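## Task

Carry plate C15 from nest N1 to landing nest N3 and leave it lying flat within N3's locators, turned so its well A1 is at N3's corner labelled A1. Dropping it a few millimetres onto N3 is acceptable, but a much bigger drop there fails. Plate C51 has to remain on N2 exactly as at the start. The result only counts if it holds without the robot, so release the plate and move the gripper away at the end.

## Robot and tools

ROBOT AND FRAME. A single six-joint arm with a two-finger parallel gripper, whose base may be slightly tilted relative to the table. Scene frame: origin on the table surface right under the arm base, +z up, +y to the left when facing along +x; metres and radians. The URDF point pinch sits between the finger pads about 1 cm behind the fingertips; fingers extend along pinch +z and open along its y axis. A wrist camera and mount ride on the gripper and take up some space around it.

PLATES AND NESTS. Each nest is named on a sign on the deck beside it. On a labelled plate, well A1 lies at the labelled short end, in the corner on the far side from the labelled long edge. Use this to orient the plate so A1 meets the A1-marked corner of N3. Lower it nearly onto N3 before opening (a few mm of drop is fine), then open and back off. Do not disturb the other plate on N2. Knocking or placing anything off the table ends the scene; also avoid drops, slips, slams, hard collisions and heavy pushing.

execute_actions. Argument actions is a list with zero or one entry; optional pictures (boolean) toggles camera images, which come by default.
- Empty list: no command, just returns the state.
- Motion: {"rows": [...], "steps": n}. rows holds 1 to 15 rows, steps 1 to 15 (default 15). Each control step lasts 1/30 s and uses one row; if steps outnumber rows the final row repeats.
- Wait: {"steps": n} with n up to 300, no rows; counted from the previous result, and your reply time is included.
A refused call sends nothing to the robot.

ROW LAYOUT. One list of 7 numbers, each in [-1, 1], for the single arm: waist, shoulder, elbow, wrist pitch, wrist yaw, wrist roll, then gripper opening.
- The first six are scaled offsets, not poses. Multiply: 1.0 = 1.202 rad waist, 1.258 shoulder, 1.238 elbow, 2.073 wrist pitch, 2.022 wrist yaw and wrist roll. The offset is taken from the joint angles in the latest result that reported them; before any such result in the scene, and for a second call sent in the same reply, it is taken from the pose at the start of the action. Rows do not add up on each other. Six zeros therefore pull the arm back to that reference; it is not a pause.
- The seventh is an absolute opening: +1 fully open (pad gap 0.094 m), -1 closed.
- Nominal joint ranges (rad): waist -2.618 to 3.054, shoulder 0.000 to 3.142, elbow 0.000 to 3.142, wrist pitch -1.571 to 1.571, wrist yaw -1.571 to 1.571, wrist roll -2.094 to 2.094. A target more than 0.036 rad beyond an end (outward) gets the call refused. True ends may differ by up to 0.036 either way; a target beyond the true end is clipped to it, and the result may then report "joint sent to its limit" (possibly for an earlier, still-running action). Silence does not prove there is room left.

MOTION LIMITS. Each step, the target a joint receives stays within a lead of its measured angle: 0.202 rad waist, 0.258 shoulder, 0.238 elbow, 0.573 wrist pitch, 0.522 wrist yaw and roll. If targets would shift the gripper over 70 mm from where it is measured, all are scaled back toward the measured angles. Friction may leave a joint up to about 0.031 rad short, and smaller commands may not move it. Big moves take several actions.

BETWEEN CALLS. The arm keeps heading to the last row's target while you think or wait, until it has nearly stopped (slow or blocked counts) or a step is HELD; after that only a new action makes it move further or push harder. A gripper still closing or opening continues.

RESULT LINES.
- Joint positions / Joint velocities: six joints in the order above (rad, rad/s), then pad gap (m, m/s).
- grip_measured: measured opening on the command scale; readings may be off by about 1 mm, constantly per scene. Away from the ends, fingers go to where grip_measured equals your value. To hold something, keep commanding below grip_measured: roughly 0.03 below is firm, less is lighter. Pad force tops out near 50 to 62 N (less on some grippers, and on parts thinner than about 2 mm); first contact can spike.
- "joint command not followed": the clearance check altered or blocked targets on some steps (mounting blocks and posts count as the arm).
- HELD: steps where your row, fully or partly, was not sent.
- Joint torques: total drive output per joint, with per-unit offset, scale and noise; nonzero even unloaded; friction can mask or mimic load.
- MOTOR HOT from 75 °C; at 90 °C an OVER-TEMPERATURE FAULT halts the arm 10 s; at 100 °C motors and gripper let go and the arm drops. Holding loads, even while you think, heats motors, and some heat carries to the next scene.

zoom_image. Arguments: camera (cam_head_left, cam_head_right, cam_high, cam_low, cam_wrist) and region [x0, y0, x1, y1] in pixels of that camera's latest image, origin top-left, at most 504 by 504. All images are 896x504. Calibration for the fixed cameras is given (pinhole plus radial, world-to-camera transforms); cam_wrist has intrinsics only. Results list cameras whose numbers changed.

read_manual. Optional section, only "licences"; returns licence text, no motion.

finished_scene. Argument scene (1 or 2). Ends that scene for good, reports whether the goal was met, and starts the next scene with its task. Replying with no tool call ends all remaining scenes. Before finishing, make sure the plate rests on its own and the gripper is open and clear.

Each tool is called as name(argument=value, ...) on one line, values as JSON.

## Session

execute_actions(actions=[])

Scene clock: 0.00 s of 6000.00 s.
grip_measured=+1.000
Joint positions: [-1.158  1.792  1.461 -1.282  0.425  1.222  0.094]
Joint velocities: [ 0.012  0.002  0.007 -0.066  0.037  0.022  0.   ]
Joint torques (N m, as the arm reports them, + toward a larger angle): no reading
Motor temperatures (°C, as the motors report them): [26 31 23 27 24 24]

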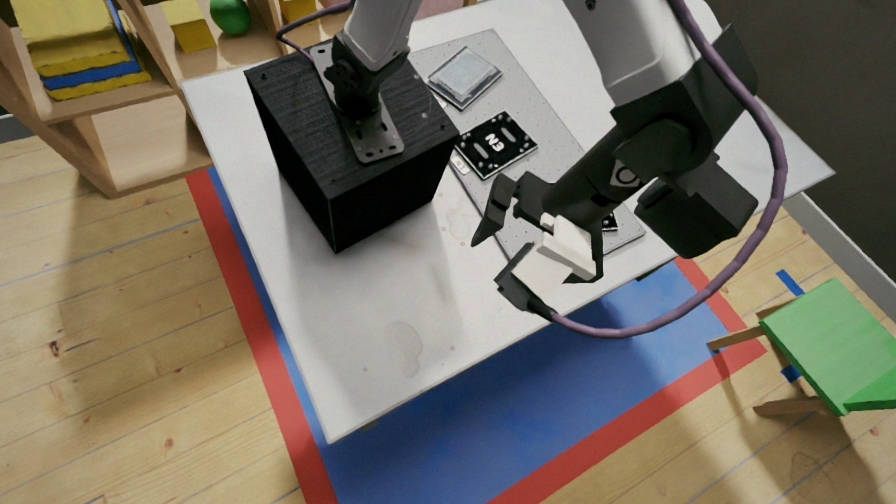

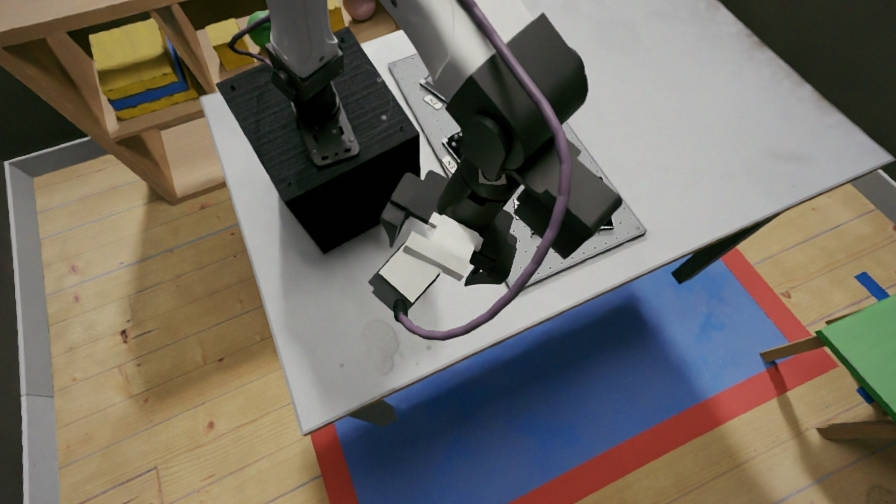

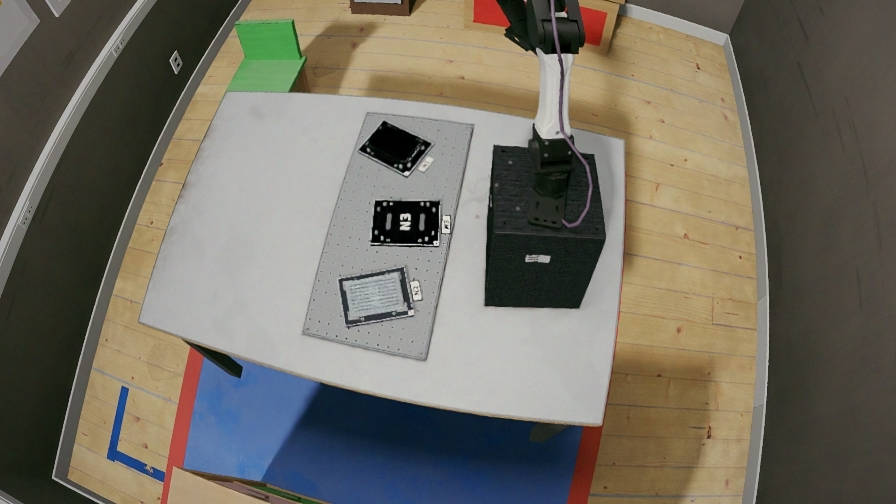

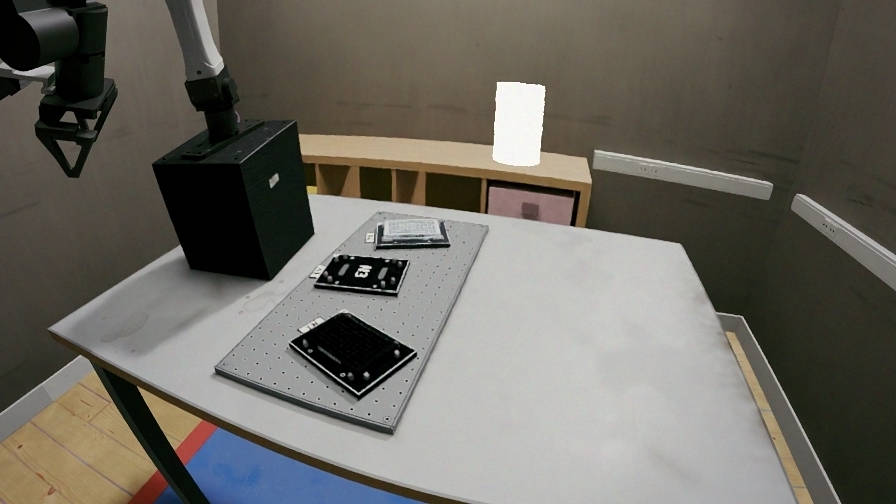

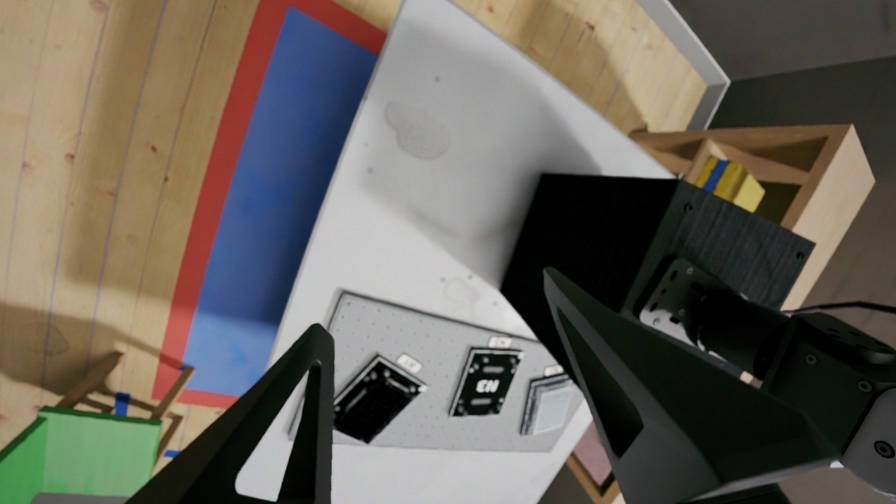

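zoom_image(camera="cam_high", region=[330,100,490,260])

zoom_image(camera="cam_low", region=[260,230,460,410])

Region (330, 100, 490, 260) of cam_high's 896x504 image, scaled by 3.150, with more detail than that image has.

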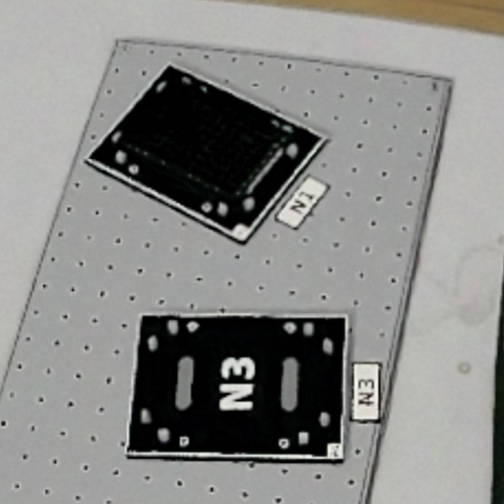

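Region (260, 230, 460, 410) of cam_low's 896x504 image, scaled by 2.520, with more detail than that image has; it fills the top 454 rows of this view, and the rest is white.

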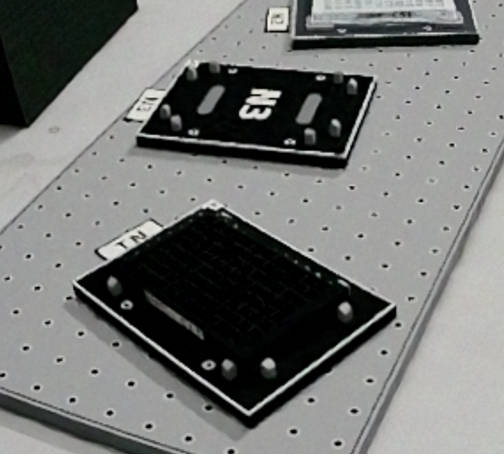

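execute_actions(actions=[{"rows":[[0.02,0,0,0.01,0,-0.03,1],[0.05,0,0.01,0.03,-0.01,-0.07,1],[0.1,0.01,0.02,0.06,-0.02,-0.12,1],[0.15,0.03,0.03,0.09,-0.03,-0.18,1],[0.21,0.06,0.04,0.13,-0.045,-0.24,1],[0.27,0.1,0.05,0.17,-0.06,-0.31,1],[0.33,0.15,0.06,0.21,-0.075,-0.38,1],[0.39,0.2,0.07,0.25,-0.09,-0.45,1],[0.44,0.26,0.08,0.28,-0.1,-0.52,1],[0.49,0.32,0.085,0.31,-0.11,-0.58,1],[0.53,0.38,0.09,0.34,-0.12,-0.63,1],[0.55,0.44,0.096,0.36,-0.13,-0.67,1],[0.568,0.49,0.096,0.372,-0.132,-0.691,1],[0.568,0.54,0.096,0.372,-0.132,-0.691,1],[0.568,0.579,0.096,0.372,-0.132,-0.691,1]],"steps":15}], pictures=false)

execute_actions(actions=[{"steps":30}])

Scene clock: 6.73 s of 6000.00 s.
grip_measured=+1.000
Joint positions: [-0.681  2.101  1.543 -0.828  0.287  0.572  0.094]
Joint velocities: [ 0.891  1.087  0.1    1.092 -0.388 -1.297  0.   ]
Joint torques (N m, as the arm reports them, + toward a larger angle): [  1.55 -10.87   7.08   0.38  -0.04  -0.11]
Motor temperatures (°C, as the motors report them): [26 33 23 27 24 24]
Steps of this call (steps 1 to 90: nothing new was sent; then 3.23 s passed at rest; steps 91 to 105: all 15 steps of this action). Readings (joint positions):
91: [-1.156 1.792 1.461 -1.281 0.425 1.214]
92: [-1.149 1.792 1.461 -1.275 0.425 1.193]
94: [-1.095 1.794 1.464 -1.238 0.419 1.104]
98: [-0.914 1.855 1.501 -1.101 0.375 0.889]
105: the state above

Scene clock: 7.73 s of 6000.00 s.
grip_measured=+1.000
Joint positions: [-0.47   2.545  1.57  -0.521  0.166 -0.163  0.094]
Joint velocities: [-0.002 -0.012  0.002  0.022 -0.022 -0.037  0.   ]
Joint torques (N m, as the arm reports them, + toward a larger angle): [  0.69 -15.42   5.59   0.55  -0.14  -0.18]
Motor temperatures (°C, as the motors report them): [26 34 24 27 24 24]
Steps of this call (steps 1 to 30: the robot went on to your last target). Readings (joint positions):
1: [-0.648 2.140 1.546 -0.795 0.277 0.525]
2: [-0.616 2.180 1.550 -0.764 0.266 0.474]
4: [-0.556 2.270 1.559 -0.704 0.245 0.360]
8: [-0.478 2.466 1.570 -0.590 0.198 0.084]
30: the state above

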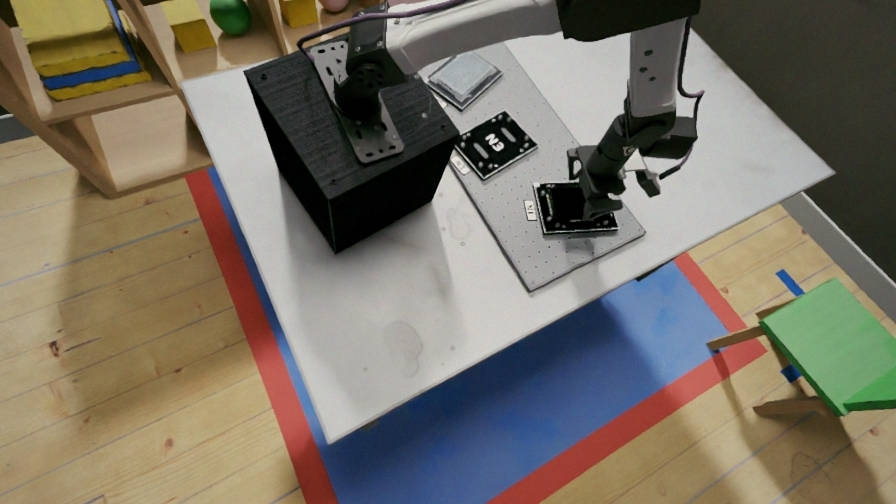

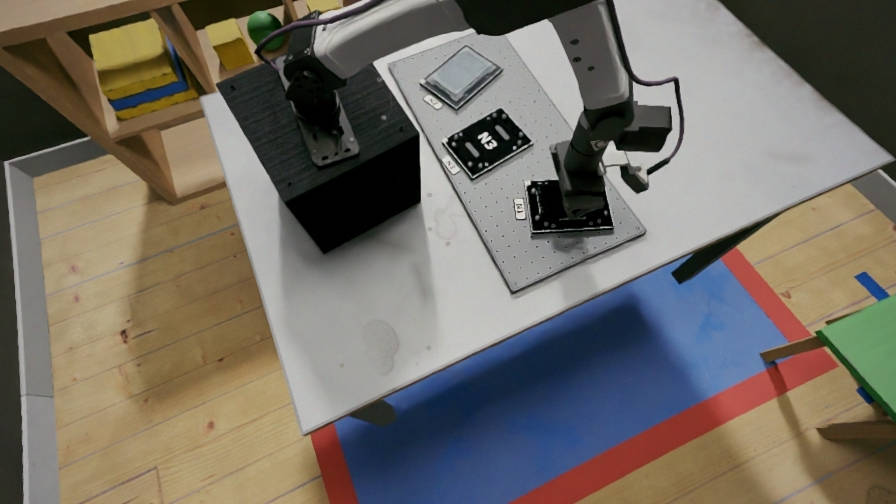

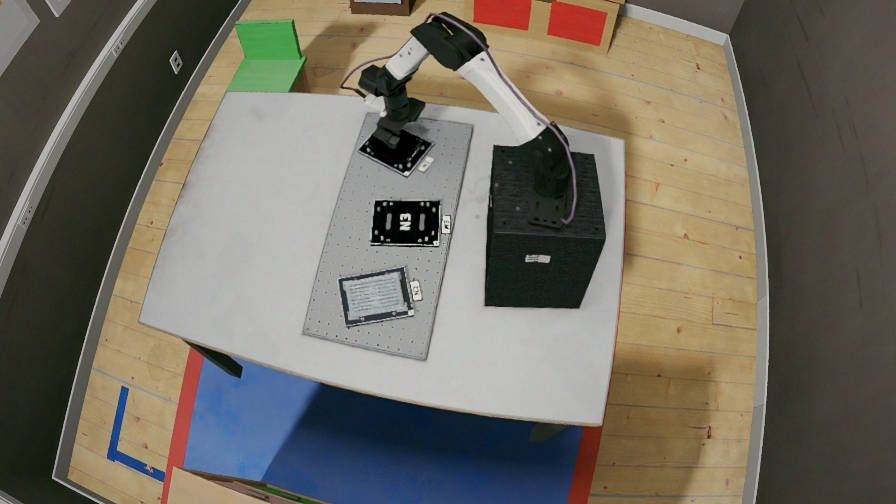

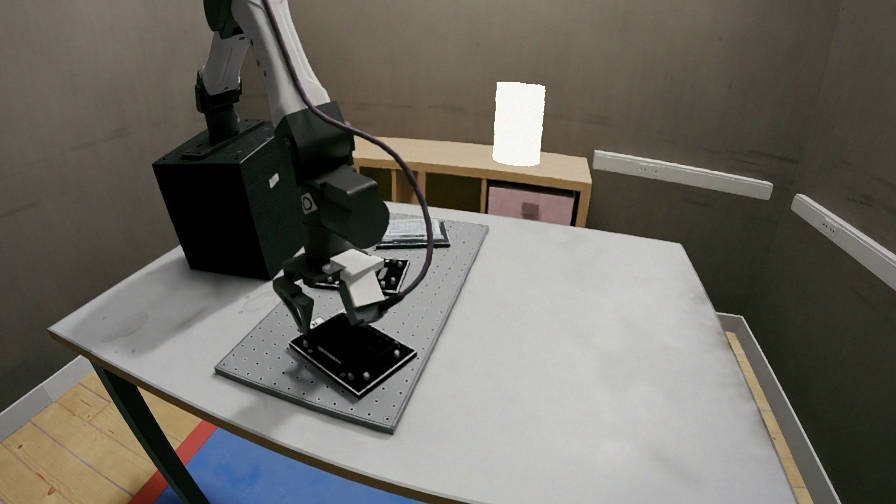

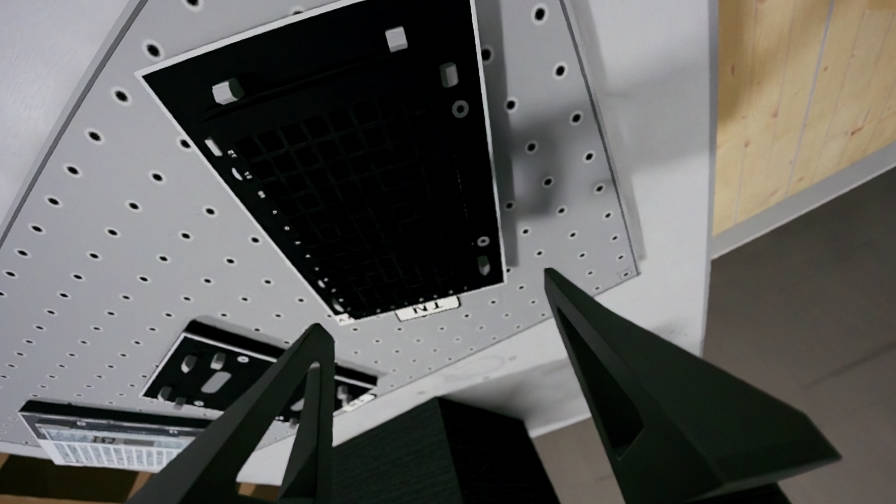

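execute_actions(actions=[{"rows":[[0,0.01,0.005,0.004,0,0,1],[0,0.025,0.01,0.01,0,0,1],[0,0.04,0.015,0.016,0,0,1],[0,0.055,0.02,0.022,0,0,1],[0,0.07,0.026,0.028,0,0,1]],"steps":15}])

Scene clock: 13.17 s of 6000.00 s.
grip_measured=+1.000
Joint positions: [-0.47   2.629  1.588 -0.477  0.166 -0.165  0.094]
Joint velocities: [-0.007  0.007 -0.022  0.022  0.051 -0.037  0.   ]
Joint torques (N m, as the arm reports them, + toward a larger angle): [  1.08 -13.1    5.53   0.42  -0.03  -0.08]
Motor temperatures (°C, as the motors report them): [26 38 24 27 24 24]
Steps of this call (steps 1 to 15: the robot went on to your last target; steps 16 to 90: nothing new was sent; then 1.93 s passed at rest; steps 91 to 105: all 15 steps of this action). Readings (joint positions):
91: [-0.470 2.545 1.570 -0.521 0.166 -0.165]
92: [-0.470 2.546 1.570 -0.520 0.166 -0.165]
94: [-0.470 2.557 1.574 -0.510 0.166 -0.165]
98: [-0.470 2.608 1.588 -0.481 0.166 -0.165]
105: the state above

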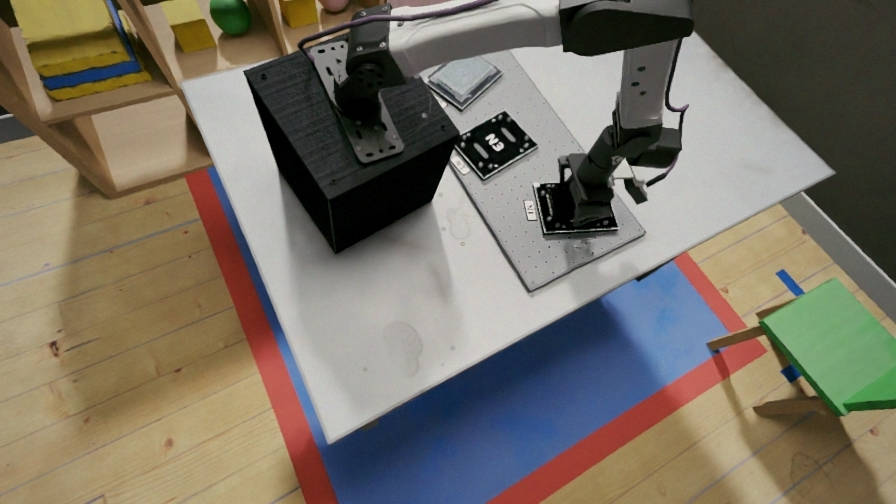

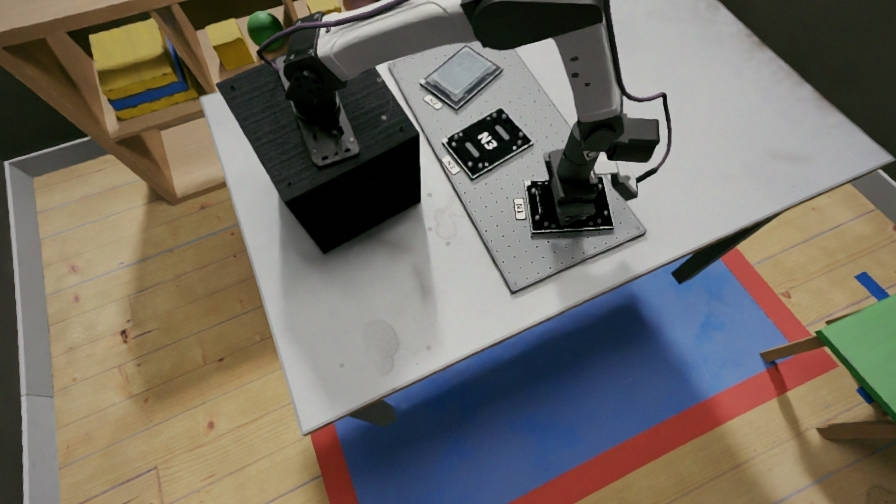

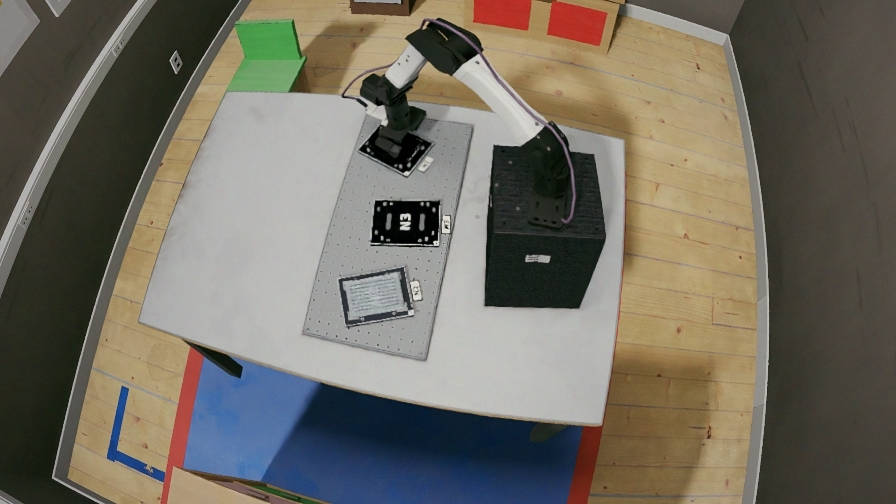

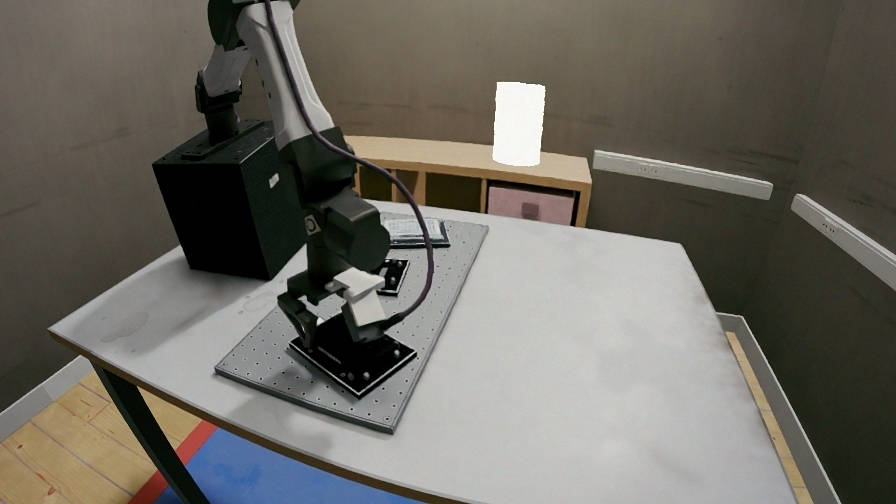

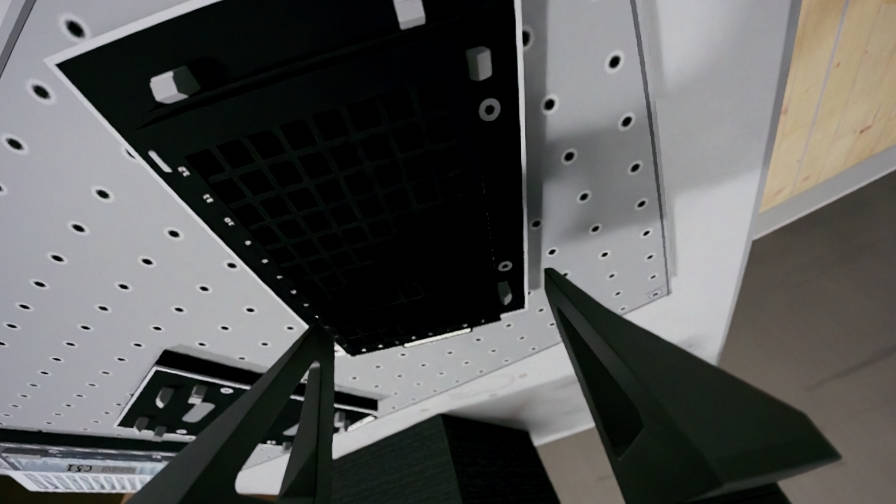

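execute_actions(actions=[{"rows":[[0.003,0,0.02,-0.007,0,0.002,1],[0.006,0.005,0.04,-0.015,0,0.004,1],[0.01,0.015,0.07,-0.026,0,0.006,1],[0.014,0.027,0.1,-0.037,0,0.008,1],[0.018,0.04,0.13,-0.048,0,0.011,1],[0.021,0.052,0.16,-0.059,0,0.013,1],[0.024,0.063,0.18,-0.067,0,0.015,1],[0.024,0.068,0.19,-0.07,0,0.015,1]],"steps":15}])

Scene clock: 16.33 s of 6000.00 s.
grip_measured=+1.000
Joint positions: [-0.445  2.689  1.812 -0.596  0.166 -0.147  0.094]
Joint velocities: [ 0.032  0.042 -0.002 -0.154  0.007  0.051  0.   ]
Joint torques (N m, as the arm reports them, + toward a larger angle): [  1.28 -12.84   6.2    0.39  -0.03   0.02]
Motor temperatures (°C, as the motors report them): [26 40 24 27 24 24]
Steps of this call (steps 1 to 15: the robot went on to your last target; steps 16 to 80: nothing new was sent; steps 81 to 95: all 15 steps of this action). Readings (joint positions):
81: [-0.470 2.629 1.588 -0.475 0.166 -0.165]
82: [-0.470 2.629 1.593 -0.483 0.166 -0.165]
84: [-0.469 2.640 1.633 -0.516 0.166 -0.164]
88: [-0.457 2.682 1.771 -0.563 0.166 -0.154]
95: the state above

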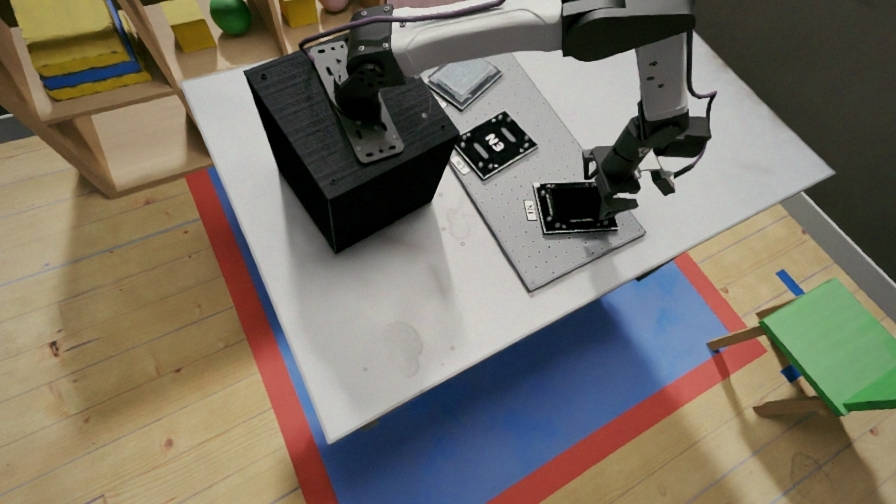

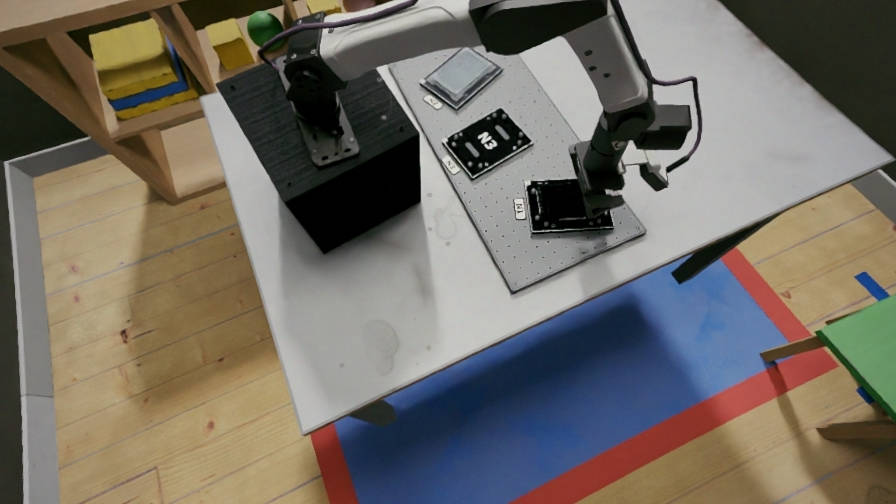

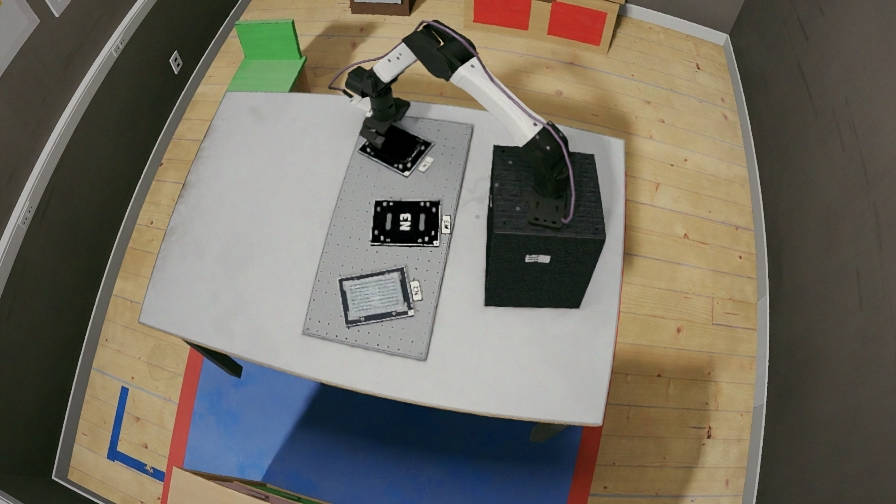

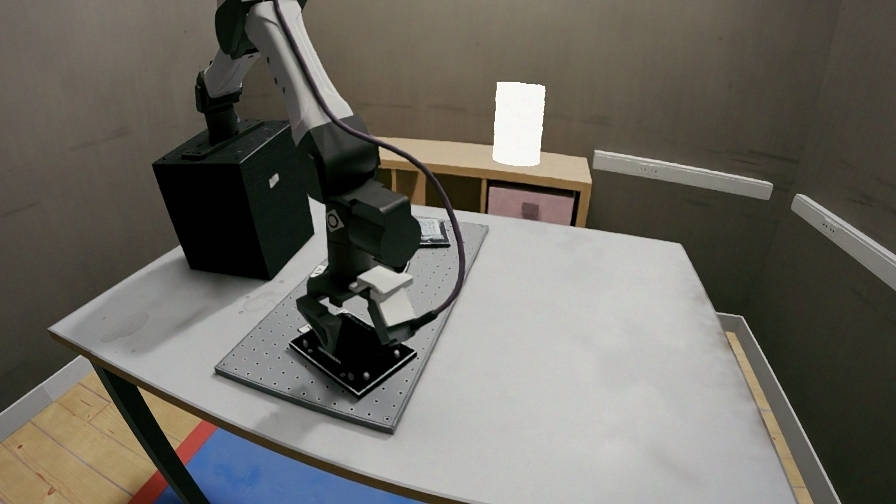

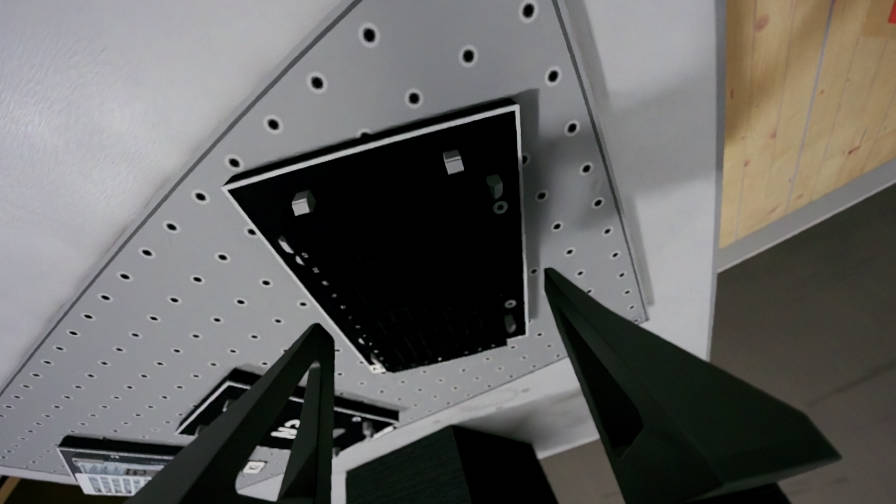

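execute_actions(actions=[{"rows":[[0,-0.005,-0.015,0,0,0,1],[-0.002,-0.012,-0.035,0.012,0,0,1],[-0.004,-0.02,-0.06,0.025,0,0,1],[-0.006,-0.03,-0.085,0.038,0,0,1],[-0.008,-0.04,-0.11,0.05,0,0,1],[-0.01,-0.048,-0.13,0.06,0,0,1],[-0.01,-0.053,-0.144,0.066,0,0,1]],"steps":15}])

Scene clock: 22.53 s of 6000.00 s.
grip_measured=+1.000
Joint positions: [-0.451  2.656  1.642 -0.484  0.166 -0.145  0.094]
Joint velocities: [-0.002 -0.032  0.002  0.095 -0.051  0.022  0.   ]
Joint torques (N m, as the arm reports them, + toward a larger angle): [  0.82 -16.37   3.95   0.45  -0.05  -0.12]
Motor temperatures (°C, as the motors report them): [26 42 25 27 24 24]
Steps of this call (steps 1 to 30: the robot went on to your last target; steps 31 to 90: nothing new was sent; then 2.70 s passed at rest; steps 91 to 105: all 15 steps of this action). Readings (joint positions):
91: [-0.445 2.698 1.812 -0.615 0.166 -0.145]
92: [-0.445 2.698 1.806 -0.606 0.166 -0.145]
94: [-0.445 2.687 1.770 -0.573 0.166 -0.145]
98: [-0.447 2.657 1.666 -0.520 0.166 -0.145]
105: the state above

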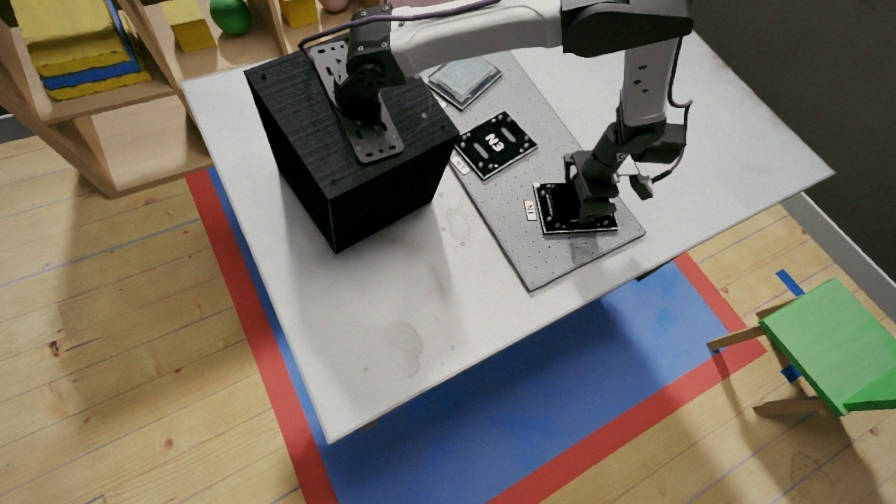

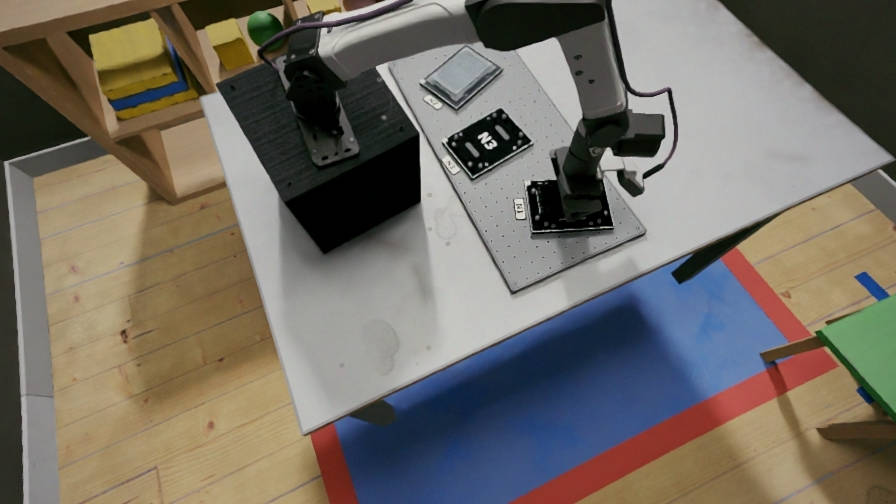

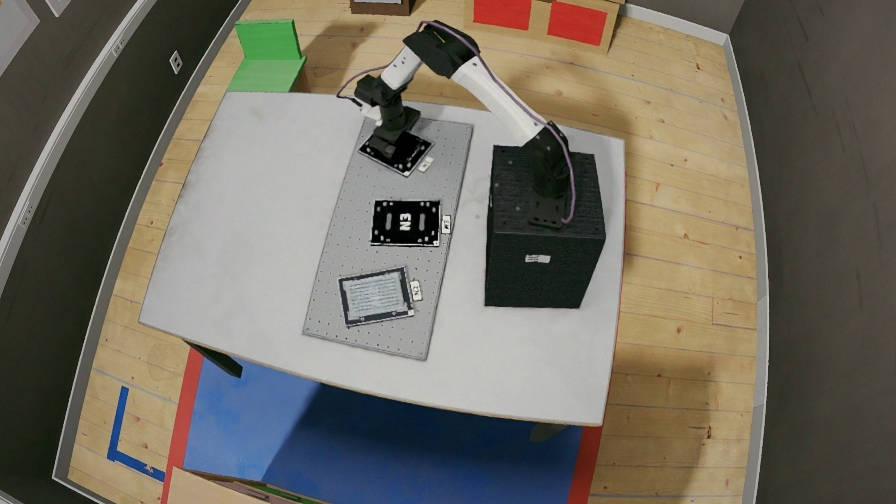

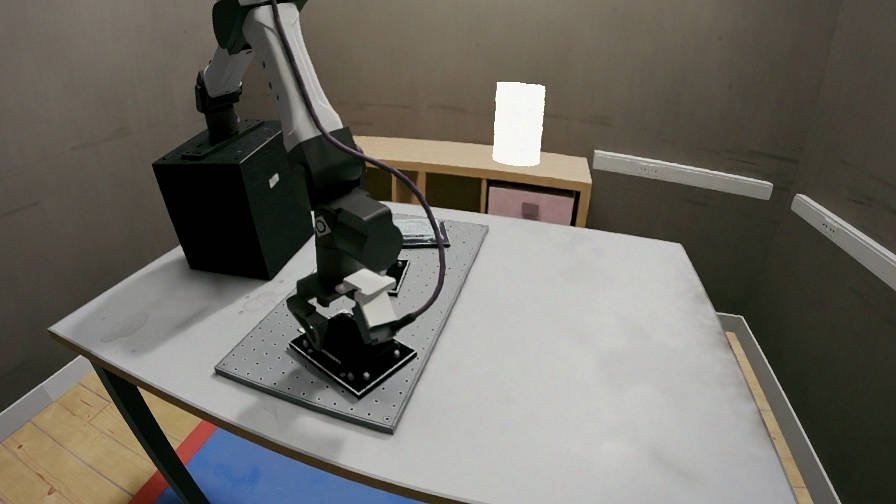

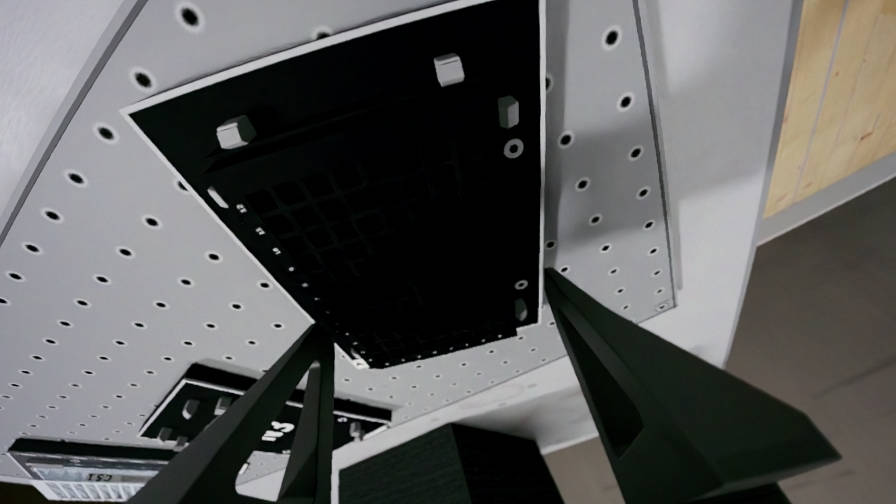

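execute_actions(actions=[])

Scene clock: 24.67 s of 6000.00 s.
grip_measured=+1.000
Joint positions: [-0.451  2.656  1.642 -0.469  0.166 -0.145  0.094]
Joint velocities: [-0.012 -0.012 -0.002 -0.051 -0.022  0.051  0.   ]
Joint torques (N m, as the arm reports them, + toward a larger angle): [  0.74 -16.43   4.02   0.57  -0.04  -0.12]
Motor temperatures (°C, as the motors report them): [26 44 25 27 24 24]
Steps of this call (steps 1 to 30: the robot went on to your last target; steps 31 to 64: nothing new was sent). Readings (joint positions):
1: [-0.451 2.656 1.642 -0.481 0.166 -0.145]
2: [-0.451 2.656 1.642 -0.478 0.166 -0.145]
4: [-0.451 2.656 1.642 -0.475 0.166 -0.145]
8: [-0.451 2.656 1.642 -0.471 0.166 -0.145]
64: the state above
The arm was judged still, so your last target was given up. Only a new action makes it travel on or press farther. Fingers that are still opening or closing keep moving.

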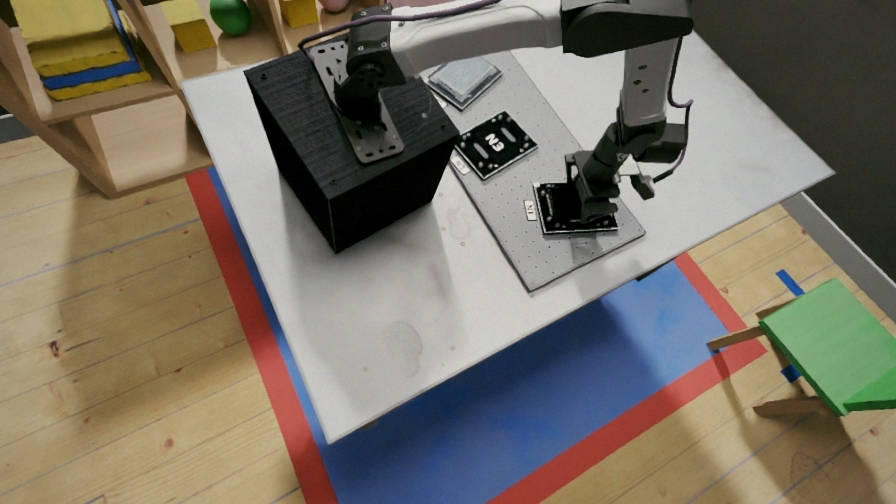

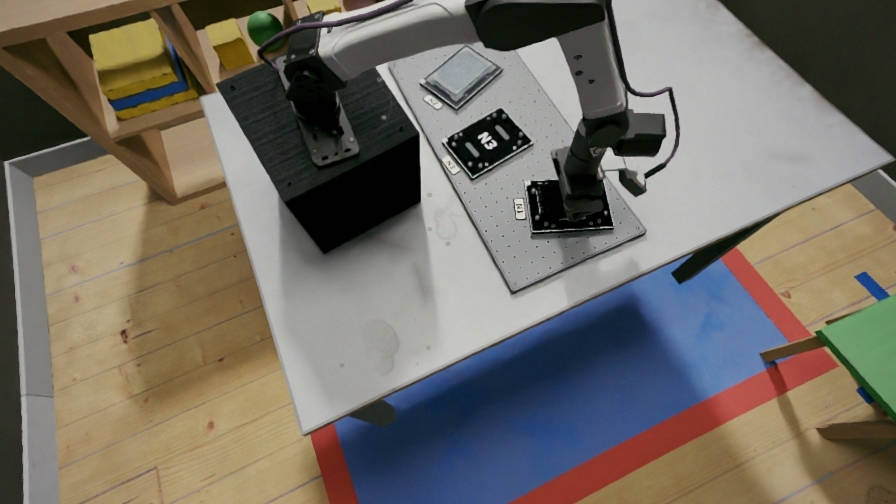

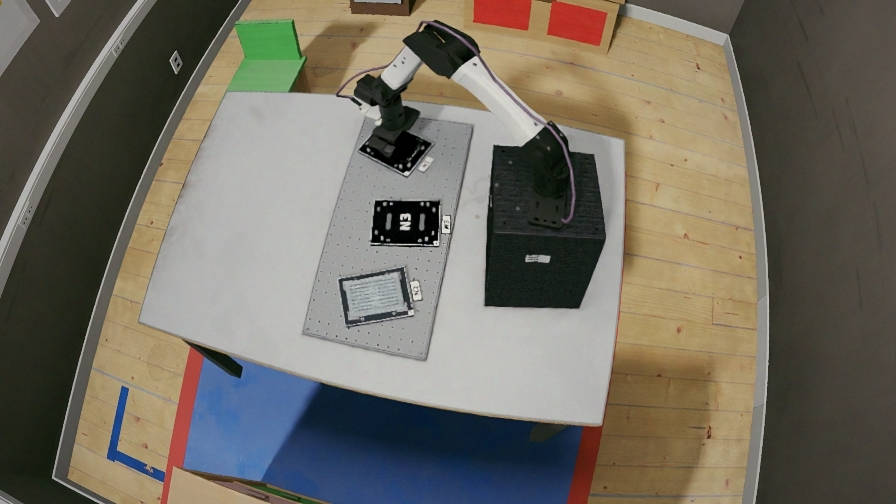

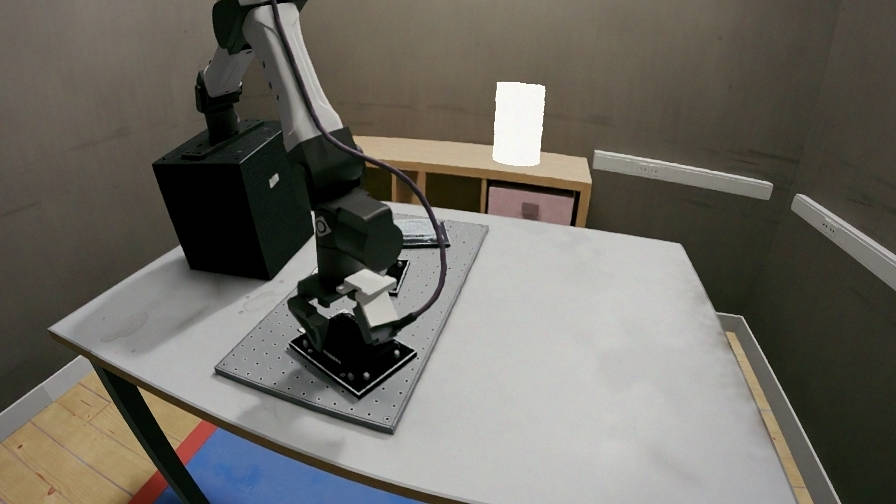

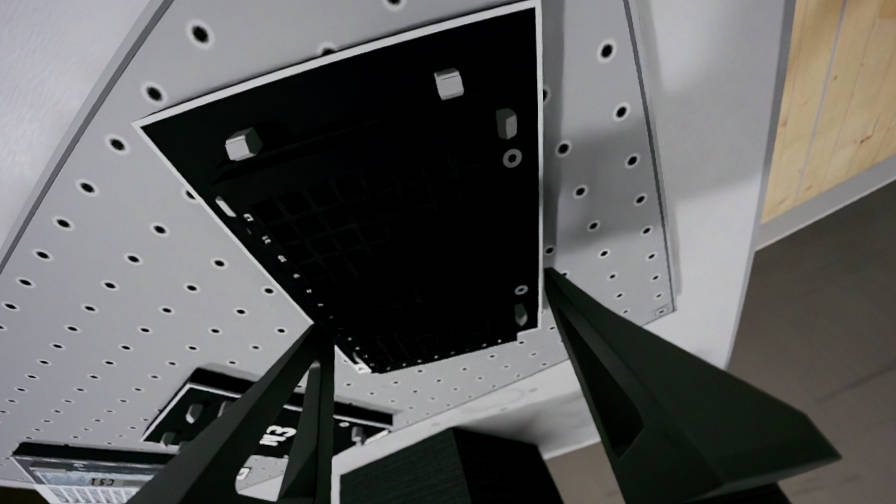

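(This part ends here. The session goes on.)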